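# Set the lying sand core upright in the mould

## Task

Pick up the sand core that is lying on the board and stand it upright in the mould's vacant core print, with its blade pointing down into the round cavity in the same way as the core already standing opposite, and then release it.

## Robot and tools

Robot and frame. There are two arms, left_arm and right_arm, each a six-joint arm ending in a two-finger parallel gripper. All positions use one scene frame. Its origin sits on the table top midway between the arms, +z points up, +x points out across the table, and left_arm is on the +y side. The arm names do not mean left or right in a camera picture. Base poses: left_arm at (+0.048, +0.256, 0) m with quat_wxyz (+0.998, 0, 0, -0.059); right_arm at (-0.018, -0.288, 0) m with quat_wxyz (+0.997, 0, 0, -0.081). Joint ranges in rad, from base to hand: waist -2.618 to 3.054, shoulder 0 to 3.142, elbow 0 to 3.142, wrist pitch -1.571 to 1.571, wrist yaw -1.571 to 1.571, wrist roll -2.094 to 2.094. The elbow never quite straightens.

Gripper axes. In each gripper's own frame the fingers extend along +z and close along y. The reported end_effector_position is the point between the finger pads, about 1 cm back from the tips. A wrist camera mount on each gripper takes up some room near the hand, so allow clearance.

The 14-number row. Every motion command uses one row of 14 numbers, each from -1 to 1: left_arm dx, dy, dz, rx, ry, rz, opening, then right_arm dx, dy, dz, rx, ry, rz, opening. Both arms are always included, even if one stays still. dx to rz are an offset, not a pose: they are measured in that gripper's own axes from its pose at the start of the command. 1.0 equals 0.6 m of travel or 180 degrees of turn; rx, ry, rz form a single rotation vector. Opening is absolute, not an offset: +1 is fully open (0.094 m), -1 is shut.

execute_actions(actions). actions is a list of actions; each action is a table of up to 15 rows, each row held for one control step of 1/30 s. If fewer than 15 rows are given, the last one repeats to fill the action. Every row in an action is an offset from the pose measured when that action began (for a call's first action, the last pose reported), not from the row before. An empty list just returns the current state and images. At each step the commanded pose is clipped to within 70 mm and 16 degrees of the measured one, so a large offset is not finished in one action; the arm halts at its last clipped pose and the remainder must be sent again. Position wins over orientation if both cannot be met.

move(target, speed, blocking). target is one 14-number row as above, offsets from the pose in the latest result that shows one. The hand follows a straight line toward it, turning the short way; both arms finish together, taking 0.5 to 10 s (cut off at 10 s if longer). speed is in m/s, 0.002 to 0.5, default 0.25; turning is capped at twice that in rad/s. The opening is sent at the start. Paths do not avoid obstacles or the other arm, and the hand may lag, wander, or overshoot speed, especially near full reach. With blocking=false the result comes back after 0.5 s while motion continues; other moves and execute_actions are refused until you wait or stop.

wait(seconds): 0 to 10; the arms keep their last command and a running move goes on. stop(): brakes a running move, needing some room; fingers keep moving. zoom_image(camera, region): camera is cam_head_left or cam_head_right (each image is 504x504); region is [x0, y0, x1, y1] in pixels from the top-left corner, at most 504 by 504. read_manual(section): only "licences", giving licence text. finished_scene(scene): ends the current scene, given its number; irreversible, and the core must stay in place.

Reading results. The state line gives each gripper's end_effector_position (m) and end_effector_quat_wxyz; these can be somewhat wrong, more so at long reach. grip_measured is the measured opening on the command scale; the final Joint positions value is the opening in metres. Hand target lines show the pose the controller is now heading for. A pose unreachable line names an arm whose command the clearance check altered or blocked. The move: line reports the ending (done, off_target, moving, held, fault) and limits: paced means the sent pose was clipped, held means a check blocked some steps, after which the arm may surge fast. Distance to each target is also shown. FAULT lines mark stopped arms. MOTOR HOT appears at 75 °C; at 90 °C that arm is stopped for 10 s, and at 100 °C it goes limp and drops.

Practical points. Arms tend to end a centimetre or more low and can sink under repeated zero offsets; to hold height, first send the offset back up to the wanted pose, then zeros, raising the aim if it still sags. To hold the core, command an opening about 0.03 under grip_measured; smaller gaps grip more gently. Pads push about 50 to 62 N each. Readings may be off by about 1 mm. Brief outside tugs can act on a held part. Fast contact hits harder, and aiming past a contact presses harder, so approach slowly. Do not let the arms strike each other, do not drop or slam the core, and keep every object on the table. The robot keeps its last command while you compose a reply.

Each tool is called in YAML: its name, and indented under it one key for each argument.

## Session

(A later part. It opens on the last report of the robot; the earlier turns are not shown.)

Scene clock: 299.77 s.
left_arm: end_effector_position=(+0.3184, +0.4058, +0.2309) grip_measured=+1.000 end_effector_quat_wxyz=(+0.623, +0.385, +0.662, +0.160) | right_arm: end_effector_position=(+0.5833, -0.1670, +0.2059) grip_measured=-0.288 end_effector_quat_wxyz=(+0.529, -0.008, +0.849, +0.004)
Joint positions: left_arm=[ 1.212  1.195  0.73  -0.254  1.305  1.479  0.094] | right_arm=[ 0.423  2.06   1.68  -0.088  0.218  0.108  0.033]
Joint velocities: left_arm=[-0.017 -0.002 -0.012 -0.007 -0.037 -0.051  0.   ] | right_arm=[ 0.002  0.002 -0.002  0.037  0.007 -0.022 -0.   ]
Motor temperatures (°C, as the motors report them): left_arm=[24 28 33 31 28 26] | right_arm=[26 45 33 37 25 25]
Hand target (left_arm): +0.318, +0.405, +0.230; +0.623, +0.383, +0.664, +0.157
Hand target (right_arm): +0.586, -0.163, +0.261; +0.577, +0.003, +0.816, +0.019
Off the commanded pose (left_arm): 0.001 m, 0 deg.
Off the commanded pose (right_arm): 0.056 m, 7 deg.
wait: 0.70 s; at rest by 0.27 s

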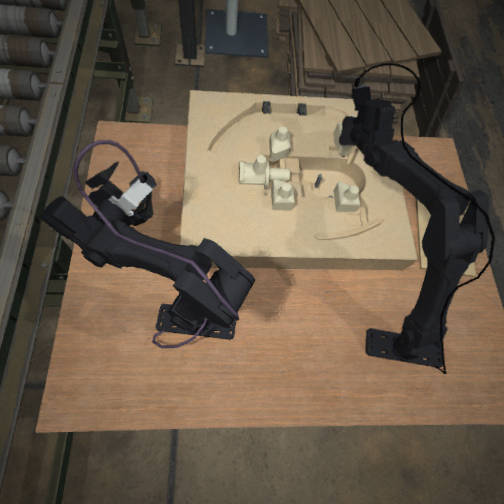

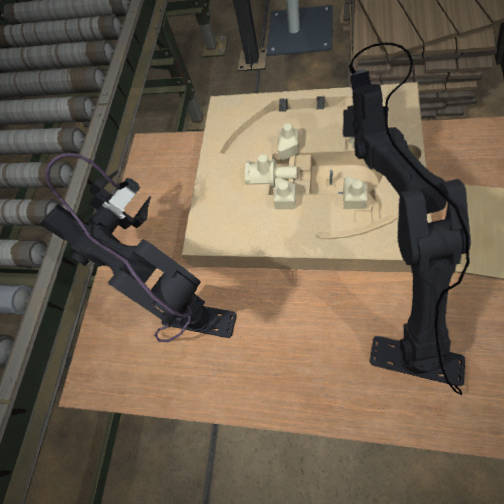

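execute_actions:
  actions:
    - [[0,0,0,0,0,0,1,-0.0868,0.0067,-0.0379,-0.004,-0.039,0.009,-0.36],[0,0,0,0,0,0,1,-0.0891,0.0071,-0.0392,-0.004,-0.039,0.009,-0.36],[0,0,0,0,0,0,1,-0.0914,0.0074,-0.0406,-0.004,-0.039,0.009,-0.36],[0,0,0,0,0,0,1,-0.0937,0.0077,-0.042,-0.004,-0.039,0.009,-0.36],[0,0,0,0,0,0,1,-0.096,0.0081,-0.0434,-0.004,-0.039,0.009,-0.36],[0,0,0,0,0,0,1,-0.0983,0.0084,-0.0447,-0.004,-0.039,0.009,-0.36],[0,0,0,0,0,0,1,-0.1006,0.0087,-0.0461,-0.004,-0.039,0.009,-0.36],[0,0,0,0,0,0,1,-0.1029,0.0091,-0.0475,-0.004,-0.039,0.009,-0.36],[0,0,0,0,0,0,1,-0.1052,0.0094,-0.0489,-0.004,-0.039,0.009,-0.36],[0,0,0,0,0,0,1,-0.1075,0.0097,-0.0502,-0.004,-0.039,0.009,-0.36],[0,0,0,0,0,0,1,-0.1098,0.0101,-0.0516,-0.004,-0.039,0.009,-0.36],[0,0,0,0,0,0,1,-0.1121,0.0104,-0.053,-0.004,-0.039,0.009,-0.36],[0,0,0,0,0,0,1,-0.1144,0.0107,-0.0544,-0.004,-0.039,0.009,-0.36],[0,0,0,0,0,0,1,-0.1167,0.0111,-0.0557,-0.004,-0.039,0.009,-0.36],[0,0,0,0,0,0,1,-0.119,0.0114,-0.0571,-0.004,-0.039,0.009,-0.36]]

wait:
  seconds: 0.7

zoom_image:
  camera: "cam_head_left"
  region: [295, 110, 395, 220]

Scene clock: 308.73 s.
left_arm: end_effector_position=(+0.3187, +0.4063, +0.2316) grip_measured=+1.000 end_effector_quat_wxyz=(+0.623, +0.387, +0.661, +0.163) | right_arm: end_effector_position=(+0.5761, -0.1653, +0.2127) grip_measured=-0.288 end_effector_quat_wxyz=(+0.516, -0.012, +0.856, +0.003)
Joint positions: left_arm=[ 1.212  1.195  0.73  -0.246  1.305  1.479  0.094] | right_arm=[ 0.428  2.04   1.703 -0.161  0.218  0.108  0.033]
Joint velocities: left_arm=[-0.002 -0.007 -0.007  0.022  0.007 -0.051  0.   ] | right_arm=[ 0.032  0.027  0.178 -0.271 -0.007 -0.037 -0.001]
Motor temperatures (°C, as the motors report them): left_arm=[24 28 33 31 27 26] | right_arm=[26 49 35 37 25 25]
Hand target (left_arm): +0.318, +0.406, +0.231; +0.623, +0.385, +0.662, +0.160
Hand target (right_arm): +0.578, -0.162, +0.285; +0.579, +0.002, +0.815, +0.019
Off the commanded pose (left_arm): 0.001 m, 0 deg.
Off the commanded pose (right_arm): 0.073 m, 9 deg.

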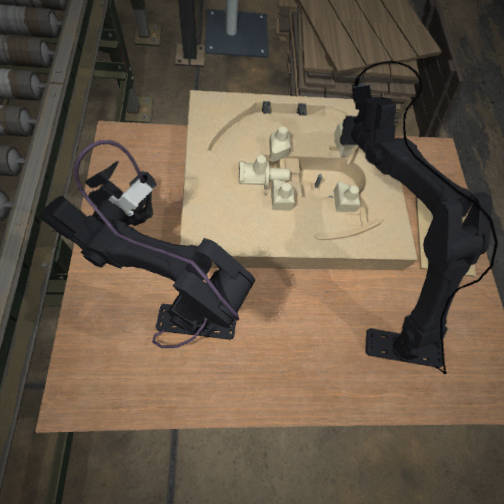

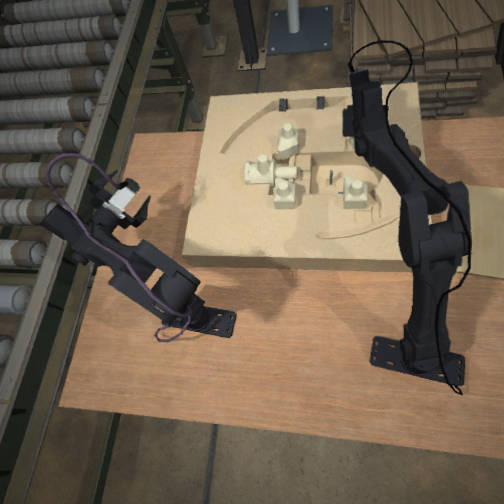

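Scene clock: 309.43 s.
left_arm: end_effector_position=(+0.3187, +0.4064, +0.2316) grip_measured=+1.000 end_effector_quat_wxyz=(+0.623, +0.387, +0.660, +0.163) | right_arm: end_effector_position=(+0.5746, -0.1643, +0.2220) grip_measured=-0.288 end_effector_quat_wxyz=(+0.519, -0.012, +0.855, +0.004)
Joint positions: left_arm=[ 1.212  1.195  0.73  -0.246  1.305  1.479  0.094] | right_arm=[ 0.431  2.029  1.718 -0.18   0.218  0.108  0.033]
Joint velocities: left_arm=[-0.017 -0.012  0.002 -0.007 -0.051  0.007  0.   ] | right_arm=[-0.012 -0.022 -0.002 -0.022 -0.007  0.051  0.001]
Motor temperatures (°C, as the motors report them): left_arm=[24 28 33 31 27 26] | right_arm=[26 49 36 37 25 25]
Hand target (left_arm): +0.318, +0.406, +0.231; +0.623, +0.385, +0.662, +0.160
Hand target (right_arm): +0.578, -0.162, +0.285; +0.579, +0.002, +0.815, +0.019
Off the commanded pose (left_arm): 0.001 m, 0 deg.
Off the commanded pose (right_arm): 0.064 m, 9 deg.
wait: 0.70 s; at rest by 0.37 s

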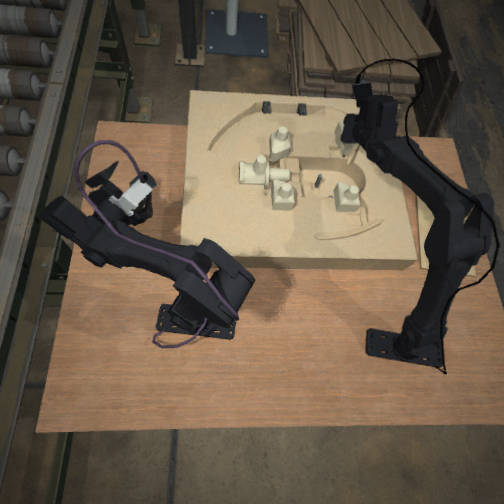

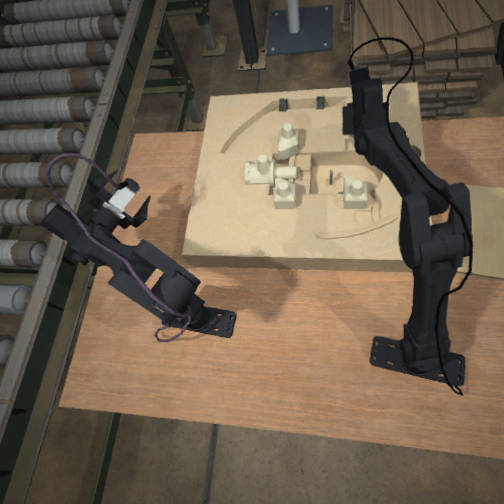

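Region (295, 110, 395, 220) of cam_head_left's 504x504 image, scaled by 4.582, with more detail than that image has; it fills the left 458 columns of this view, and the rest is white.

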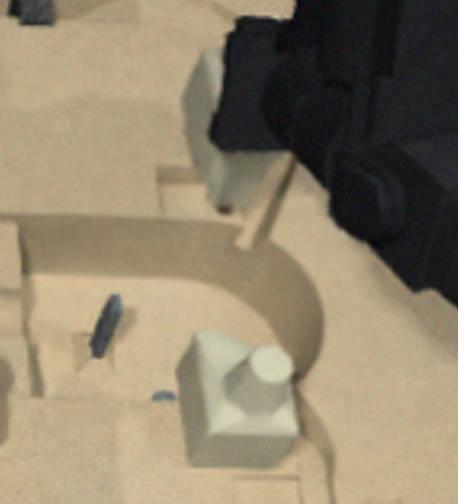

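execute_actions:
  actions:
    - [[0,0,0,0,0,0,1,-0.0948,0.0038,-0.0438,-0.003,-0.046,0.012,-0.36],[0,0,0,0,0,0,1,-0.0937,0.0045,-0.0442,-0.003,-0.046,0.012,-0.36],[0,0,0,0,0,0,1,-0.0926,0.0052,-0.0447,-0.003,-0.046,0.012,-0.36],[0,0,0,0,0,0,1,-0.0915,0.0059,-0.0451,-0.003,-0.046,0.012,-0.36],[0,0,0,0,0,0,1,-0.0904,0.0066,-0.0455,-0.003,-0.046,0.012,-0.36],[0,0,0,0,0,0,1,-0.0893,0.0073,-0.0459,-0.003,-0.046,0.012,-0.36],[0,0,0,0,0,0,1,-0.0882,0.008,-0.0463,-0.003,-0.046,0.012,-0.36],[0,0,0,0,0,0,1,-0.0872,0.0086,-0.0468,-0.003,-0.046,0.012,-0.36],[0,0,0,0,0,0,1,-0.0861,0.0093,-0.0472,-0.003,-0.046,0.012,-0.36],[0,0,0,0,0,0,1,-0.085,0.01,-0.0476,-0.003,-0.046,0.012,-0.36],[0,0,0,0,0,0,1,-0.0839,0.0107,-0.048,-0.003,-0.046,0.012,-0.36],[0,0,0,0,0,0,1,-0.0828,0.0114,-0.0484,-0.003,-0.046,0.012,-0.36],[0,0,0,0,0,0,1,-0.0817,0.0121,-0.0489,-0.003,-0.046,0.012,-0.36],[0,0,0,0,0,0,1,-0.0806,0.0128,-0.0493,-0.003,-0.046,0.012,-0.36],[0,0,0,0,0,0,1,-0.0795,0.0135,-0.0497,-0.003,-0.046,0.012,-0.36]]

wait:
  seconds: 0.7

zoom_image:
  camera: "cam_head_left"
  region: [295, 110, 395, 220]

zoom_image:
  camera: "cam_head_right"
  region: [305, 105, 405, 215]

Scene clock: 331.10 s.
left_arm: end_effector_position=(+0.3190, +0.4069, +0.2323) grip_measured=+1.000 end_effector_quat_wxyz=(+0.622, +0.389, +0.659, +0.166) | right_arm: end_effector_position=(+0.5692, -0.1584, +0.2366) grip_measured=-0.288 end_effector_quat_wxyz=(+0.530, -0.012, +0.848, +0.010)
Joint positions: left_arm=[ 1.212  1.195  0.73  -0.238  1.305  1.479  0.094] | right_arm=[ 0.444  2.     1.712 -0.179  0.223  0.115  0.033]
Joint velocities: left_arm=[-0.007 -0.012  0.002  0.007  0.037 -0.11   0.   ] | right_arm=[ 0.037 -0.051 -0.149  0.022  0.022  0.051 -0.   ]
Motor temperatures (°C, as the motors report them): left_arm=[24 28 33 31 27 26] | right_arm=[26 53 39 38 25 25]
Hand target (left_arm): +0.319, +0.406, +0.232; +0.623, +0.387, +0.660, +0.163
Hand target (right_arm): +0.568, -0.157, +0.278; +0.577, +0.003, +0.816, +0.020
Off the commanded pose (left_arm): 0.001 m, 0 deg.
Off the commanded pose (right_arm): 0.042 m, 7 deg.

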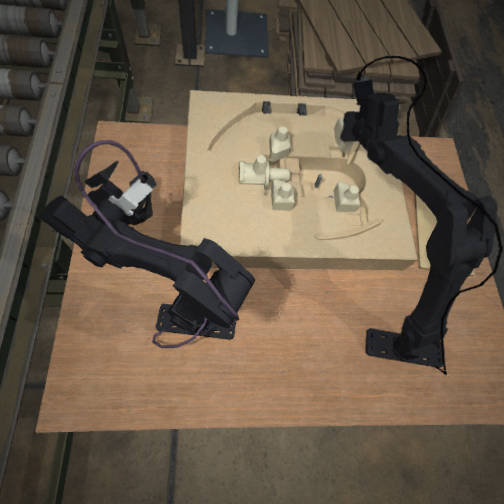

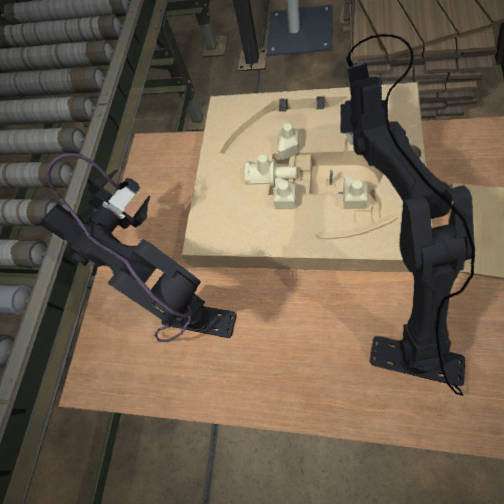

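Scene clock: 331.80 s.
left_arm: end_effector_position=(+0.3190, +0.4069, +0.2324) grip_measured=+1.000 end_effector_quat_wxyz=(+0.622, +0.389, +0.659, +0.166) | right_arm: end_effector_position=(+0.5667, -0.1573, +0.2308) grip_measured=-0.288 end_effector_quat_wxyz=(+0.524, -0.013, +0.851, +0.009)
Joint positions: left_arm=[ 1.212  1.195  0.73  -0.237  1.305  1.479  0.094] | right_arm=[ 0.448  1.998  1.696 -0.179  0.226  0.117  0.033]
Joint velocities: left_arm=[ 0.007  0.007  0.002 -0.081 -0.051  0.007  0.   ] | right_arm=[ 0.007  0.007  0.002  0.022  0.007 -0.022 -0.001]
Motor temperatures (°C, as the motors report them): left_arm=[24 28 33 31 27 26] | right_arm=[26 53 39 39 25 25]
Hand target (left_arm): +0.319, +0.406, +0.232; +0.623, +0.387, +0.660, +0.163
Hand target (right_arm): +0.568, -0.157, +0.278; +0.577, +0.003, +0.816, +0.020
Off the commanded pose (left_arm): 0.001 m, 0 deg.
Off the commanded pose (right_arm): 0.047 m, 8 deg.
wait: 0.70 s; at rest by 0.30 s

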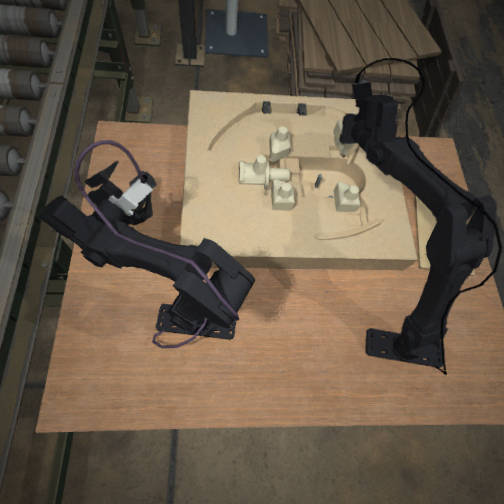

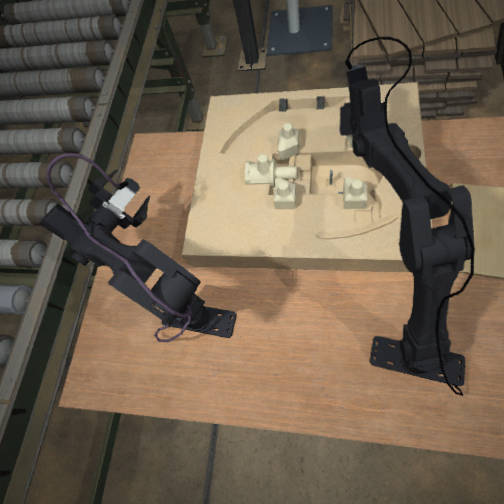

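Region (295, 110, 395, 220) of cam_head_left's 504x504 image, scaled by 4.582, with more detail than that image has; it fills the left 458 columns of this view, and the rest is white.

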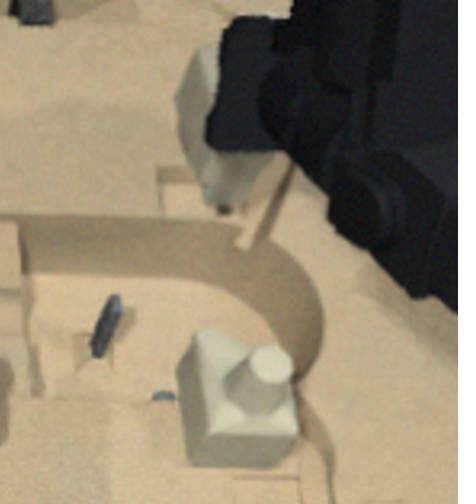

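Region (305, 105, 405, 215) of cam_head_right's 504x504 image, scaled by 4.582, with more detail than that image has; it fills the left 458 columns of this view, and the rest is white.

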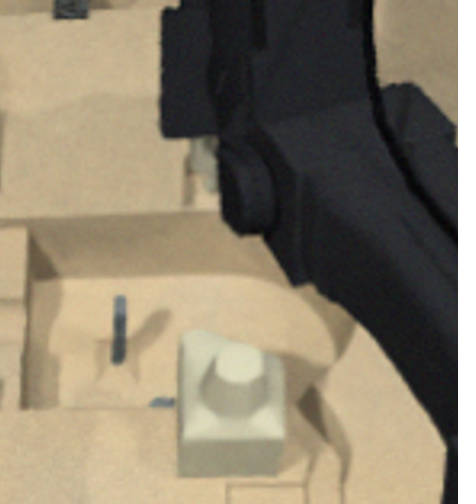

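execute_actions:
  actions:
    - [[0,0,0,0,0,0,1,-0.0694,0.0022,-0.0288,0.0,-0.042,0.012,-0.36],[0,0,0,0,0,0,1,-0.0662,0.0022,-0.0271,0.0005,-0.042,0.012,-0.36],[0,0,0,0,0,0,1,-0.0629,0.0022,-0.0255,0.001,-0.042,0.012,-0.36],[0,0,0,0,0,0,1,-0.0596,0.0021,-0.0238,0.0015,-0.042,0.012,-0.36],[0,0,0,0,0,0,1,-0.0563,0.0021,-0.0222,0.002,-0.042,0.0125,-0.36],[0,0,0,0,0,0,1,-0.0531,0.0021,-0.0205,0.0025,-0.042,0.0125,-0.36],[0,0,0,0,0,0,1,-0.0498,0.0021,-0.0189,0.003,-0.042,0.0125,-0.36],[0,0,0,0,0,0,1,-0.0465,0.0021,-0.0172,0.0035,-0.042,0.013,-0.36],[0,0,0,0,0,0,1,-0.0432,0.0021,-0.0156,0.004,-0.042,0.013,-0.36],[0,0,0,0,0,0,1,-0.04,0.0021,-0.0139,0.004,-0.042,0.013,-0.36],[0,0,0,0,0,0,1,-0.0367,0.002,-0.0123,0.004,-0.042,0.013,-0.36],[0,0,0,0,0,0,1,-0.0334,0.002,-0.0106,0.004,-0.042,0.013,-0.36],[0,0,0,0,0,0,1,-0.0301,0.002,-0.009,0.004,-0.042,0.013,-0.36],[0,0,0,0,0,0,1,-0.0269,0.002,-0.0073,0.004,-0.042,0.013,-0.36],[0,0,0,0,0,0,1,-0.0236,0.002,-0.0057,0.004,-0.042,0.013,-0.36]]

wait:
  seconds: 0.7

zoom_image:
  camera: "cam_head_left"
  region: [295, 110, 395, 220]

zoom_image:
  camera: "cam_head_right"
  region: [305, 105, 405, 215]

Scene clock: 339.87 s.
left_arm: end_effector_position=(+0.3193, +0.4075, +0.2331) grip_measured=+1.000 end_effector_quat_wxyz=(+0.622, +0.391, +0.657, +0.170) | right_arm: end_effector_position=(+0.5602, -0.1595, +0.2009) grip_measured=-0.288 end_effector_quat_wxyz=(+0.515, -0.008, +0.857, +0.002)
Joint positions: left_arm=[ 1.212  1.195  0.73  -0.229  1.305  1.479  0.094] | right_arm=[ 0.452  1.995  1.594 -0.105  0.243  0.127  0.033]
Joint velocities: left_arm=[ 0.007  0.012  0.002 -0.007  0.051 -0.066  0.   ] | right_arm=[-0.002  0.002 -0.212  0.168  0.037  0.007 -0.001]
Motor temperatures (°C, as the motors report them): left_arm=[24 28 33 31 27 26] | right_arm=[26 54 37 40 25 25]
Hand target (left_arm): +0.319, +0.407, +0.232; +0.622, +0.389, +0.659, +0.166
Hand target (right_arm): +0.566, -0.157, +0.246; +0.576, +0.010, +0.818, +0.016
Off the commanded pose (left_arm): 0.001 m, 0 deg.
Off the commanded pose (right_arm): 0.045 m, 9 deg.

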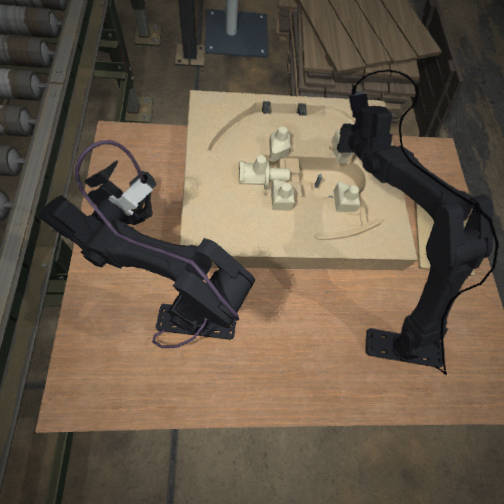

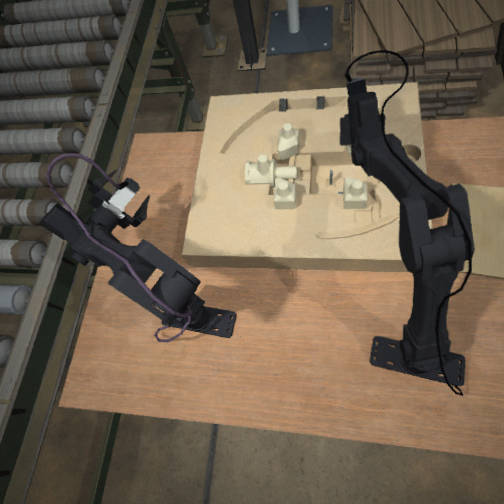

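Scene clock: 340.57 s.
left_arm: end_effector_position=(+0.3193, +0.4075, +0.2331) grip_measured=+1.000 end_effector_quat_wxyz=(+0.622, +0.391, +0.657, +0.170) | right_arm: end_effector_position=(+0.5613, -0.1594, +0.2005) grip_measured=-0.288 end_effector_quat_wxyz=(+0.522, -0.006, +0.853, +0.003)
Joint positions: left_arm=[ 1.212  1.195  0.73  -0.228  1.305  1.479  0.094] | right_arm=[ 0.453  1.995  1.578 -0.072  0.245  0.128  0.033]
Joint velocities: left_arm=[-0.002 -0.017 -0.002  0.037 -0.022  0.007  0.   ] | right_arm=[ 0.007  0.007  0.007 -0.037  0.095  0.037 -0.   ]
Motor temperatures (°C, as the motors report them): left_arm=[24 28 33 31 27 26] | right_arm=[26 54 37 40 25 25]
Hand target (left_arm): +0.319, +0.407, +0.232; +0.622, +0.389, +0.659, +0.166
Hand target (right_arm): +0.566, -0.157, +0.246; +0.576, +0.010, +0.818, +0.016
Off the commanded pose (left_arm): 0.001 m, 1 deg.
Off the commanded pose (right_arm): 0.045 m, 8 deg.
wait: 0.70 s; at rest by 0.47 s

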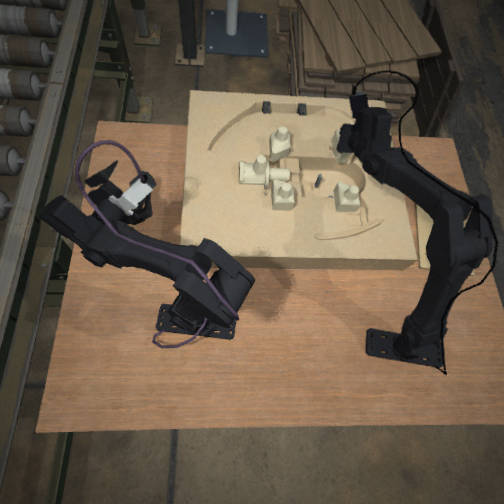

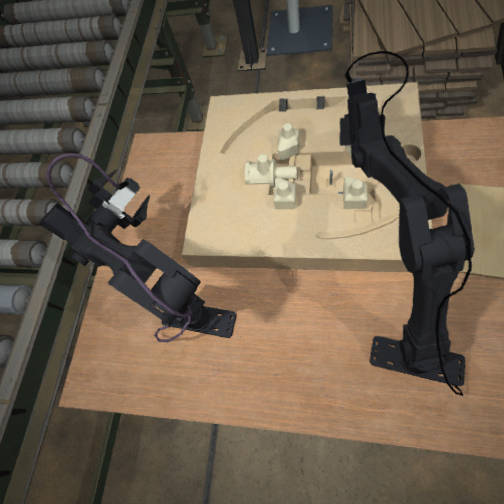

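Region (295, 110, 395, 220) of cam_head_left's 504x504 image, scaled by 4.582, with more detail than that image has; it fills the left 458 columns of this view, and the rest is white.

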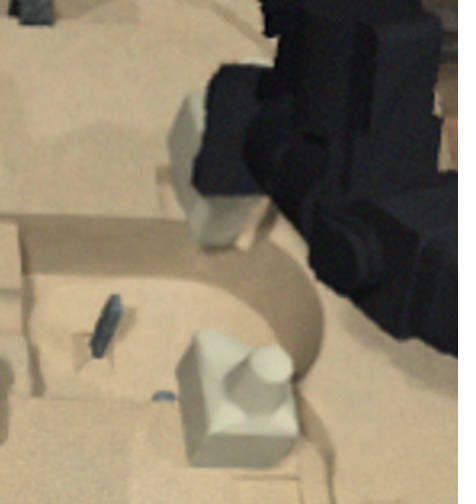

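Region (305, 105, 405, 215) of cam_head_right's 504x504 image, scaled by 4.582, with more detail than that image has; it fills the left 458 columns of this view, and the rest is white.

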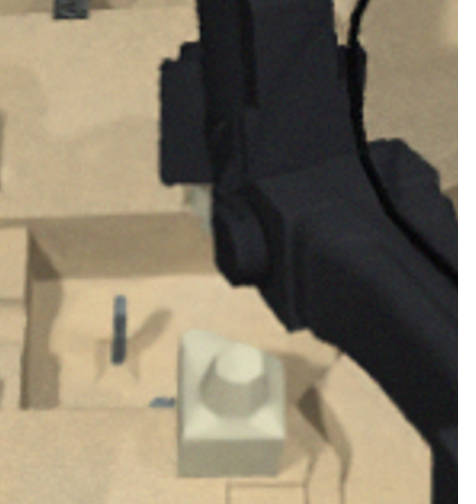

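execute_actions:
  actions:
    - [[0,0,0,0,0,0,1,-0.0727,0.0071,-0.0208,-0.001,-0.044,0.013,-0.36],[0,0,0,0,0,0,1,-0.0727,0.0088,-0.0208,-0.001,-0.044,0.013,-0.36],[0,0,0,0,0,0,1,-0.0727,0.0104,-0.0208,-0.001,-0.044,0.013,-0.36],[0,0,0,0,0,0,1,-0.0727,0.0121,-0.0208,-0.001,-0.044,0.013,-0.36],[0,0,0,0,0,0,1,-0.0727,0.0138,-0.0208,-0.001,-0.044,0.013,-0.36],[0,0,0,0,0,0,1,-0.0727,0.0154,-0.0208,-0.001,-0.044,0.013,-0.36],[0,0,0,0,0,0,1,-0.0727,0.0171,-0.0208,-0.001,-0.044,0.013,-0.36],[0,0,0,0,0,0,1,-0.0705,0.0171,-0.0197,-0.001,-0.044,0.013,-0.36],[0,0,0,0,0,0,1,-0.0683,0.0171,-0.0185,-0.001,-0.044,0.013,-0.36],[0,0,0,0,0,0,1,-0.066,0.0171,-0.0174,-0.001,-0.044,0.013,-0.36],[0,0,0,0,0,0,1,-0.0638,0.0171,-0.0163,-0.001,-0.044,0.013,-0.36],[0,0,0,0,0,0,1,-0.0616,0.0171,-0.0151,-0.001,-0.044,0.013,-0.36],[0,0,0,0,0,0,1,-0.0594,0.0171,-0.014,-0.001,-0.044,0.013,-0.36],[0,0,0,0,0,0,1,-0.0571,0.0171,-0.0128,-0.001,-0.044,0.013,-0.36],[0,0,0,0,0,0,1,-0.0549,0.0171,-0.0117,-0.001,-0.044,0.013,-0.36]]

wait:
  seconds: 0.7

zoom_image:
  camera: "cam_head_left"
  region: [295, 110, 395, 220]

zoom_image:
  camera: "cam_head_right"
  region: [305, 105, 405, 215]

Scene clock: 348.73 s.
left_arm: end_effector_position=(+0.3196, +0.4081, +0.2339) grip_measured=+1.000 end_effector_quat_wxyz=(+0.622, +0.393, +0.655, +0.173) | right_arm: end_effector_position=(+0.5613, -0.1500, +0.2046) grip_measured=-0.288 end_effector_quat_wxyz=(+0.532, -0.005, +0.847, +0.008)
Joint positions: left_arm=[ 1.212  1.195  0.73  -0.22   1.305  1.479  0.094] | right_arm=[ 0.471  1.995  1.573 -0.043  0.258  0.137  0.033]
Joint velocities: left_arm=[-0.022 -0.017 -0.007  0.022  0.037 -0.066  0.   ] | right_arm=[-0.027  0.037 -0.061  0.212  0.007 -0.051 -0.001]
Motor temperatures (°C, as the motors report them): left_arm=[24 28 33 32 27 26] | right_arm=[26 53 36 41 25 25]
Hand target (left_arm): +0.319, +0.408, +0.233; +0.622, +0.391, +0.657, +0.170
Hand target (right_arm): +0.568, -0.149, +0.233; +0.576, +0.012, +0.817, +0.017
Off the commanded pose (left_arm): 0.001 m, 0 deg.
Off the commanded pose (right_arm): 0.030 m, 7 deg.

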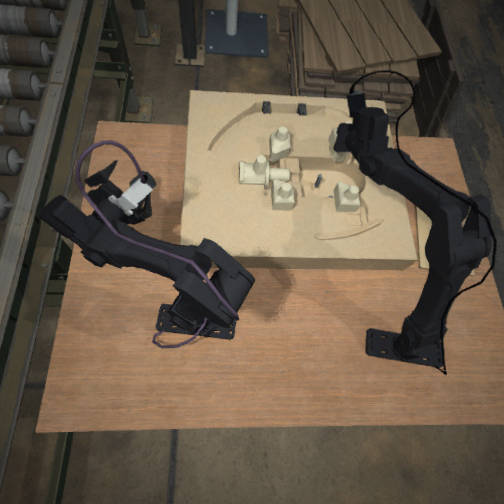

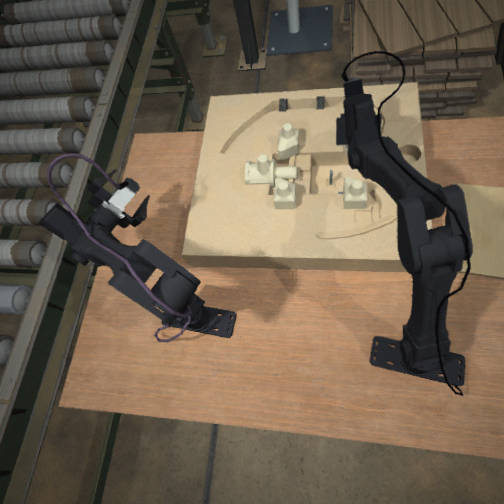

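Scene clock: 349.43 s.
left_arm: end_effector_position=(+0.3196, +0.4081, +0.2339) grip_measured=+1.000 end_effector_quat_wxyz=(+0.622, +0.393, +0.655, +0.173) | right_arm: end_effector_position=(+0.5612, -0.1506, +0.1982) grip_measured=-0.288 end_effector_quat_wxyz=(+0.530, -0.005, +0.848, +0.006)
Joint positions: left_arm=[ 1.212  1.195  0.73  -0.22   1.305  1.479  0.094] | right_arm=[ 0.471  2.001  1.559 -0.029  0.261  0.137  0.033]
Joint velocities: left_arm=[ 0.002  0.027 -0.002 -0.007 -0.066 -0.037  0.   ] | right_arm=[-0.012 -0.007  0.002  0.037 -0.007 -0.037  0.   ]
Motor temperatures (°C, as the motors report them): left_arm=[24 28 33 32 27 26] | right_arm=[26 53 36 41 25 25]
Hand target (left_arm): +0.319, +0.408, +0.233; +0.622, +0.391, +0.657, +0.170
Hand target (right_arm): +0.568, -0.149, +0.233; +0.576, +0.012, +0.817, +0.017
Off the commanded pose (left_arm): 0.001 m, 1 deg.
Off the commanded pose (right_arm): 0.036 m, 7 deg.
wait: 0.70 s; at rest by 0.40 s

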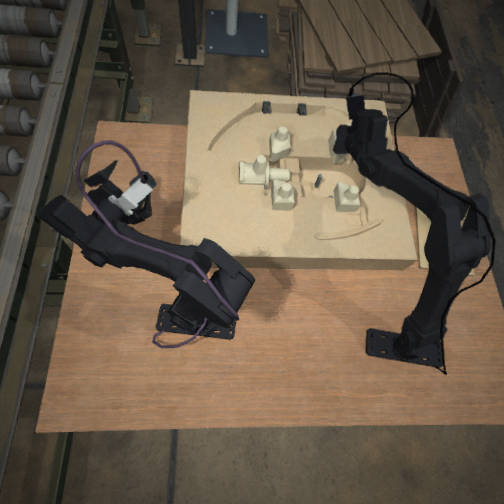

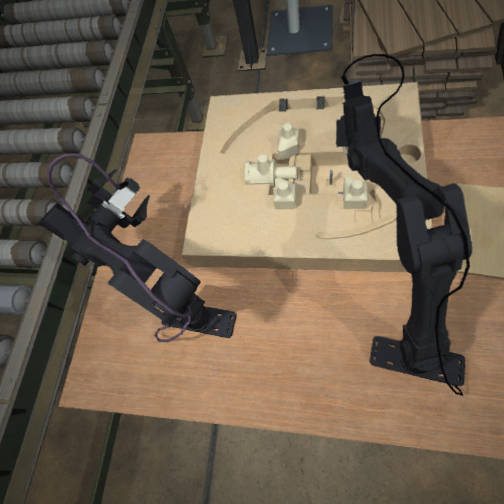

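Region (295, 110, 395, 220) of cam_head_left's 504x504 image, scaled by 4.582, with more detail than that image has; it fills the left 458 columns of this view, and the rest is white.

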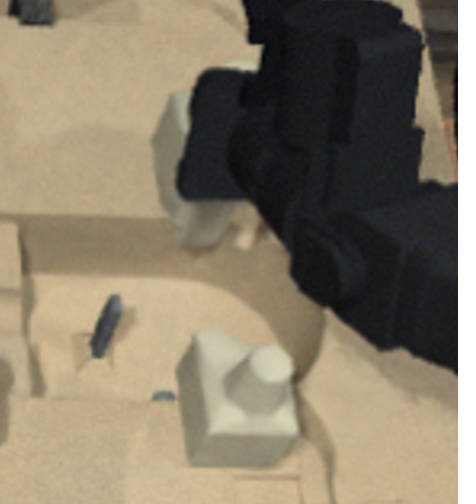

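Region (305, 105, 405, 215) of cam_head_right's 504x504 image, scaled by 4.582, with more detail than that image has; it fills the left 458 columns of this view, and the rest is white.

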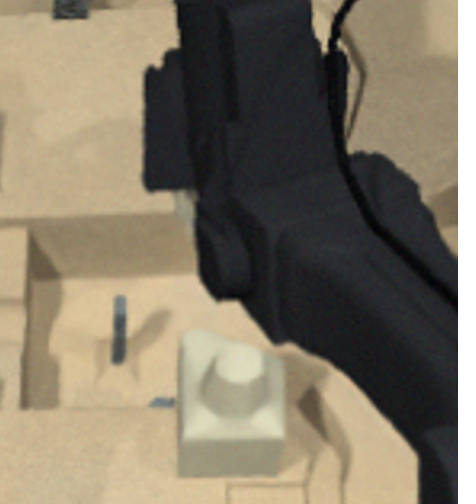

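execute_actions:
  actions:
    - [[0,0,0,0,0,0,1,-0.0571,0.0015,-0.0115,0,-0.037,0.0126,-0.36],[0,0,0,0,0,0,1,-0.0556,0.0003,-0.0108,0,-0.037,0.0126,-0.36],[0,0,0,0,0,0,1,-0.0541,-0.0009,-0.01,0,-0.037,0.0126,-0.36],[0,0,0,0,0,0,1,-0.0526,-0.0021,-0.0093,0,-0.036,0.0126,-0.36],[0,0,0,0,0,0,1,-0.0511,-0.0033,-0.0086,0,-0.036,0.0126,-0.36],[0,0,0,0,0,0,1,-0.0496,-0.0045,-0.0079,0,-0.036,0.0126,-0.36],[0,0,0,0,0,0,1,-0.0481,-0.0057,-0.0072,0,-0.036,0.0126,-0.36],[0,0,0,0,0,0,1,-0.0466,-0.0057,-0.0064,0,-0.035,0.0126,-0.36],[0,0,0,0,0,0,1,-0.0451,-0.0057,-0.0057,0,-0.035,0.0126,-0.36],[0,0,0,0,0,0,1,-0.0436,-0.0057,-0.005,0,-0.035,0.0126,-0.36],[0,0,0,0,0,0,1,-0.0421,-0.0057,-0.0043,0,-0.035,0.0126,-0.36],[0,0,0,0,0,0,1,-0.0406,-0.0057,-0.0036,0,-0.034,0.0126,-0.36],[0,0,0,0,0,0,1,-0.0391,-0.0057,-0.0028,0,-0.034,0.0126,-0.36],[0,0,0,0,0,0,1,-0.0376,-0.0057,-0.0021,0,-0.034,0.0126,-0.36],[0,0,0,0,0,0,1,-0.0361,-0.0057,-0.0014,0,-0.034,0.0126,-0.36]]

wait:
  seconds: 0.7

zoom_image:
  camera: "cam_head_left"
  region: [295, 110, 395, 220]

zoom_image:
  camera: "cam_head_right"
  region: [305, 105, 405, 215]

Scene clock: 356.53 s.
left_arm: end_effector_position=(+0.3199, +0.4086, +0.2347) grip_measured=+1.000 end_effector_quat_wxyz=(+0.622, +0.395, +0.653, +0.176) | right_arm: end_effector_position=(+0.5601, -0.1509, +0.1914) grip_measured=-0.288 end_effector_quat_wxyz=(+0.532, -0.004, +0.847, +0.007)
Joint positions: left_arm=[ 1.212  1.195  0.73  -0.211  1.305  1.479  0.094] | right_arm=[0.471 2.001 1.528 0.006 0.261 0.139 0.033]
Joint velocities: left_arm=[ 0.002 -0.002 -0.002  0.022  0.022 -0.007  0.   ] | right_arm=[-0.007 -0.017 -0.056  0.081 -0.007  0.022 -0.   ]
Motor temperatures (°C, as the motors report them): left_arm=[24 28 34 32 27 26] | right_arm=[26 53 36 42 25 25]
Hand target (left_arm): +0.320, +0.408, +0.234; +0.622, +0.393, +0.655, +0.173
Hand target (right_arm): +0.568, -0.154, +0.218; +0.572, +0.013, +0.820, +0.017
Off the commanded pose (left_arm): 0.001 m, 0 deg.
Off the commanded pose (right_arm): 0.029 m, 6 deg.

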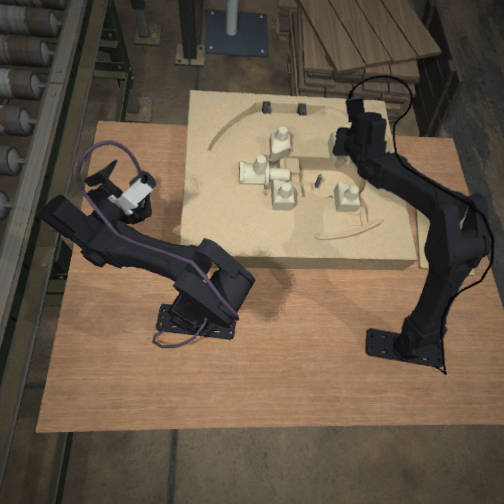

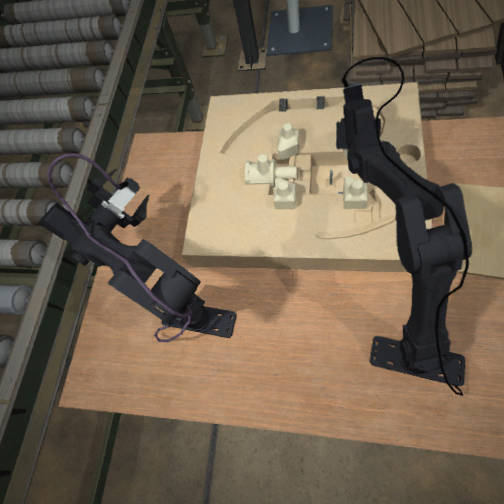

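Scene clock: 357.23 s.
left_arm: end_effector_position=(+0.3199, +0.4087, +0.2347) grip_measured=+1.000 end_effector_quat_wxyz=(+0.622, +0.395, +0.653, +0.176) | right_arm: end_effector_position=(+0.5605, -0.1508, +0.1917) grip_measured=-0.288 end_effector_quat_wxyz=(+0.534, -0.003, +0.845, +0.008)
Joint positions: left_arm=[ 1.212  1.195  0.73  -0.211  1.305  1.479  0.094] | right_arm=[0.471 2.001 1.524 0.017 0.261 0.139 0.033]
Joint velocities: left_arm=[ 0.007 -0.002  0.002  0.037 -0.022  0.022  0.   ] | right_arm=[-0.012  0.012  0.002  0.051 -0.007  0.007  0.   ]
Motor temperatures (°C, as the motors report them): left_arm=[24 28 34 32 27 26] | right_arm=[26 52 36 42 25 25]
Hand target (left_arm): +0.320, +0.408, +0.234; +0.622, +0.393, +0.655, +0.173
Hand target (right_arm): +0.568, -0.154, +0.218; +0.573, +0.013, +0.820, +0.017
Off the commanded pose (left_arm): 0.001 m, 1 deg.
Off the commanded pose (right_arm): 0.028 m, 6 deg.
wait: 0.70 s; at rest by 0.17 s

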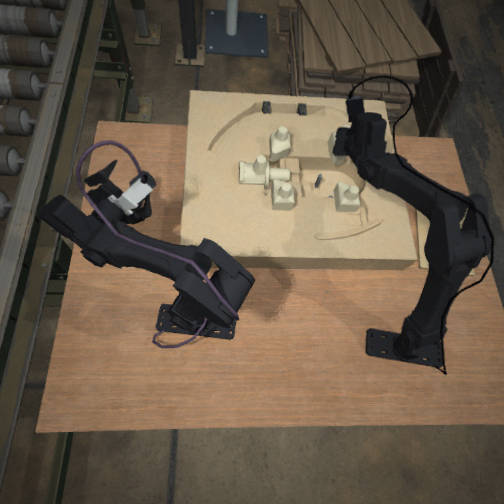

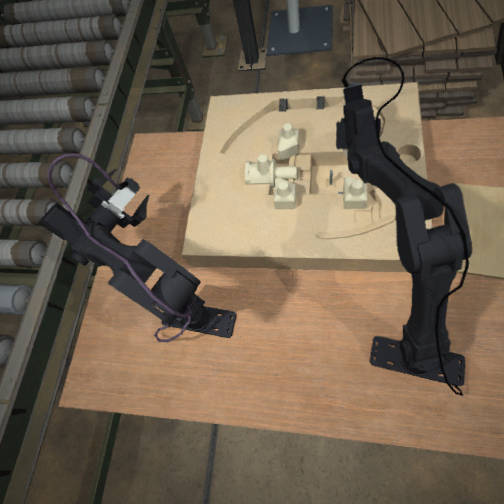

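Region (295, 110, 395, 220) of cam_head_left's 504x504 image, scaled by 4.582, with more detail than that image has; it fills the left 458 columns of this view, and the rest is white.

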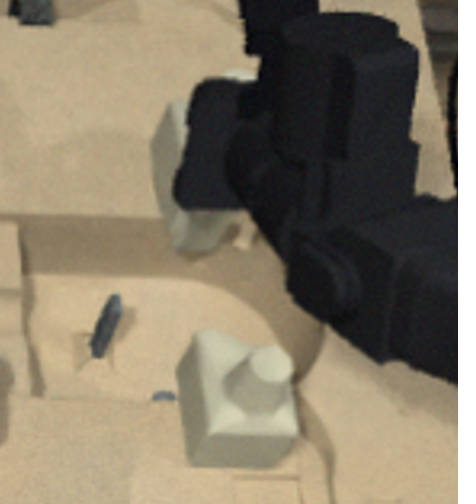

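Region (305, 105, 405, 215) of cam_head_right's 504x504 image, scaled by 4.582, with more detail than that image has; it fills the left 458 columns of this view, and the rest is white.

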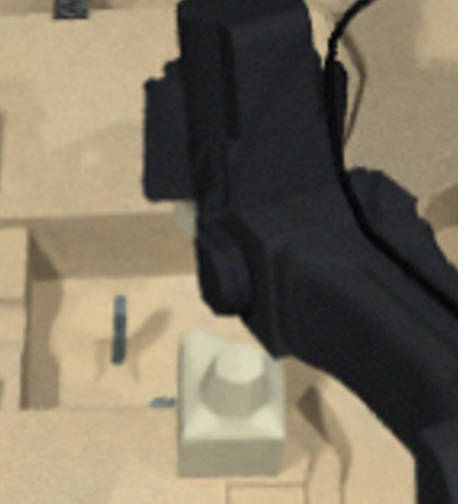

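execute_actions:
  actions:
    - [[0,0,0,0,0,0,1,-0.0512,-0.0064,-0.0069,0.0005,-0.031,0.0114,-0.36],[0,0,0,0,0,0,1,-0.056,-0.0077,-0.0092,0.0005,-0.031,0.0114,-0.36],[0,0,0,0,0,0,1,-0.0609,-0.0089,-0.0115,0.0005,-0.031,0.0114,-0.36],[0,0,0,0,0,0,1,-0.0657,-0.0102,-0.0138,0.0005,-0.031,0.0114,-0.36],[0,0,0,0,0,0,1,-0.0705,-0.0115,-0.0161,0.0005,-0.031,0.0114,-0.36],[0,0,0,0,0,0,1,-0.0714,-0.0115,-0.0143,0.0005,-0.031,0.0114,-0.36],[0,0,0,0,0,0,1,-0.0722,-0.0116,-0.0125,0.0005,-0.031,0.0114,-0.36],[0,0,0,0,0,0,1,-0.0731,-0.0116,-0.0107,0.0005,-0.031,0.0114,-0.36],[0,0,0,0,0,0,1,-0.0739,-0.0116,-0.0089,0.0005,-0.031,0.0114,-0.36],[0,0,0,0,0,0,1,-0.0748,-0.0117,-0.0071,0.0005,-0.031,0.0114,-0.36],[0,0,0,0,0,0,1,-0.0756,-0.0117,-0.0053,0.0005,-0.031,0.0114,-0.36],[0,0,0,0,0,0,1,-0.0765,-0.0117,-0.0035,0.0005,-0.031,0.0114,-0.36],[0,0,0,0,0,0,1,-0.0773,-0.0118,-0.0017,0.0005,-0.031,0.0114,-0.36],[0,0,0,0,0,0,1,-0.0782,-0.0118,0.0001,0.0005,-0.031,0.0114,-0.36],[0,0,0,0,0,0,1,-0.079,-0.0118,0.0019,0.0005,-0.031,0.0114,-0.36]]

wait:
  seconds: 0.7

zoom_image:
  camera: "cam_head_left"
  region: [295, 110, 395, 220]

zoom_image:
  camera: "cam_head_right"
  region: [305, 105, 405, 215]

Scene clock: 367.63 s.
left_arm: end_effector_position=(+0.3202, +0.4092, +0.2355) grip_measured=+1.000 end_effector_quat_wxyz=(+0.622, +0.397, +0.651, +0.180) | right_arm: end_effector_position=(+0.5652, -0.1582, +0.1898) grip_measured=-0.288 end_effector_quat_wxyz=(+0.530, +0.002, +0.848, +0.004)
Joint positions: left_arm=[ 1.212  1.195  0.73  -0.202  1.305  1.479  0.094] | right_arm=[ 0.456  2.015  1.546 -0.002  0.257  0.139  0.033]
Joint velocities: left_arm=[ 0.002 -0.017 -0.027  0.022  0.022  0.066  0.   ] | right_arm=[-0.037  0.115  0.178 -0.022 -0.051 -0.022 -0.   ]
Motor temperatures (°C, as the motors report them): left_arm=[24 28 34 32 27 26] | right_arm=[26 51 35 43 25 25]
Hand target (left_arm): +0.320, +0.409, +0.235; +0.622, +0.395, +0.653, +0.176
Hand target (right_arm): +0.578, -0.159, +0.234; +0.575, +0.013, +0.818, +0.017
Off the commanded pose (left_arm): 0.001 m, 0 deg.
Off the commanded pose (right_arm): 0.047 m, 6 deg.

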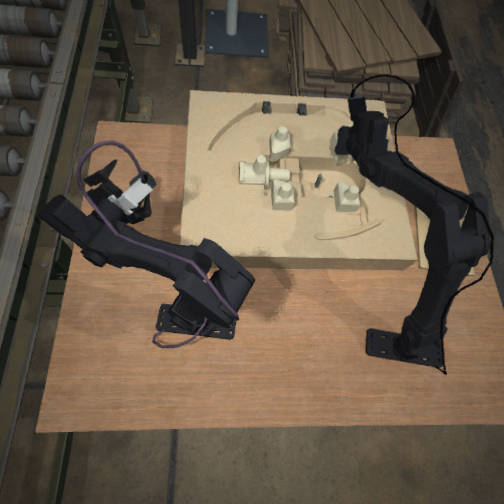

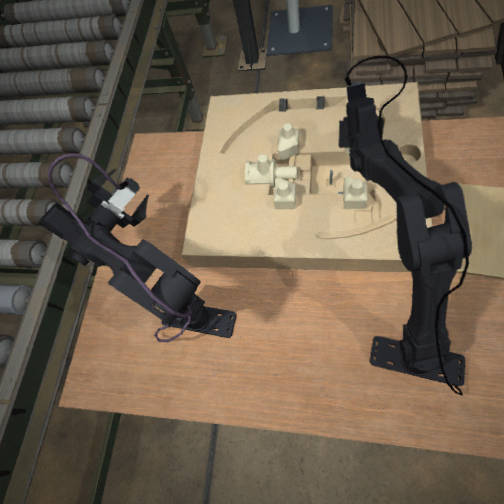

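Scene clock: 368.33 s.
left_arm: end_effector_position=(+0.3202, +0.4092, +0.2355) grip_measured=+1.000 end_effector_quat_wxyz=(+0.622, +0.397, +0.651, +0.180) | right_arm: end_effector_position=(+0.5667, -0.1580, +0.1851) grip_measured=-0.288 end_effector_quat_wxyz=(+0.525, +0.001, +0.851, +0.004)
Joint positions: left_arm=[ 1.212  1.195  0.73  -0.202  1.305  1.479  0.094] | right_arm=[ 0.455  2.027  1.555 -0.009  0.255  0.139  0.033]
Joint velocities: left_arm=[-0.012  0.002 -0.002 -0.095  0.007 -0.007  0.   ] | right_arm=[-0.002 -0.017 -0.012 -0.066  0.051 -0.066 -0.002]
Motor temperatures (°C, as the motors report them): left_arm=[24 28 34 32 27 26] | right_arm=[26 51 35 43 25 25]
Hand target (left_arm): +0.320, +0.409, +0.235; +0.622, +0.395, +0.653, +0.176
Hand target (right_arm): +0.578, -0.159, +0.234; +0.574, +0.013, +0.818, +0.017
Off the commanded pose (left_arm): 0.001 m, 1 deg.
Off the commanded pose (right_arm): 0.051 m, 7 deg.
wait: 0.70 s; at rest by 0.30 s

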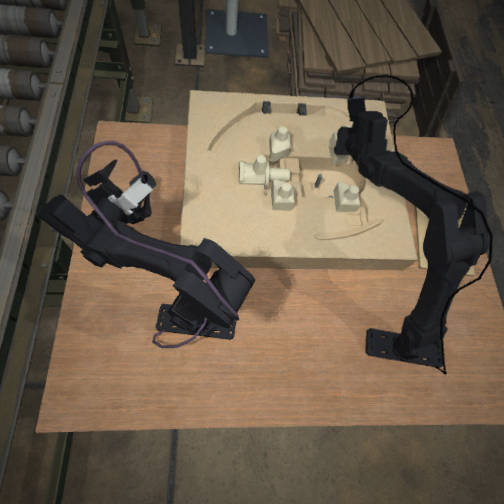

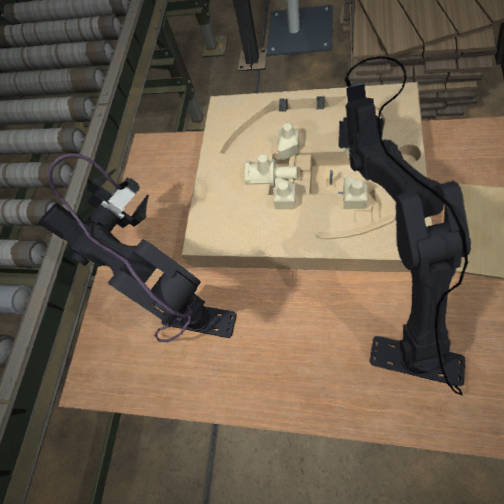

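Region (295, 110, 395, 220) of cam_head_left's 504x504 image, scaled by 4.582, with more detail than that image has; it fills the left 458 columns of this view, and the rest is white.

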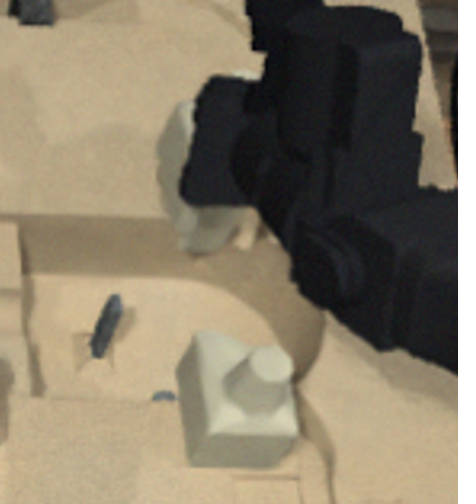

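Region (305, 105, 405, 215) of cam_head_right's 504x504 image, scaled by 4.582, with more detail than that image has; it fills the left 458 columns of this view, and the rest is white.

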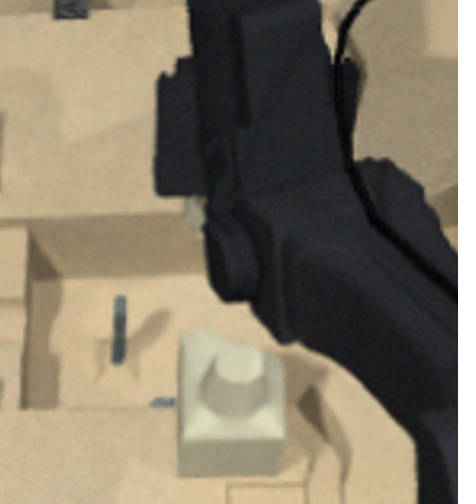

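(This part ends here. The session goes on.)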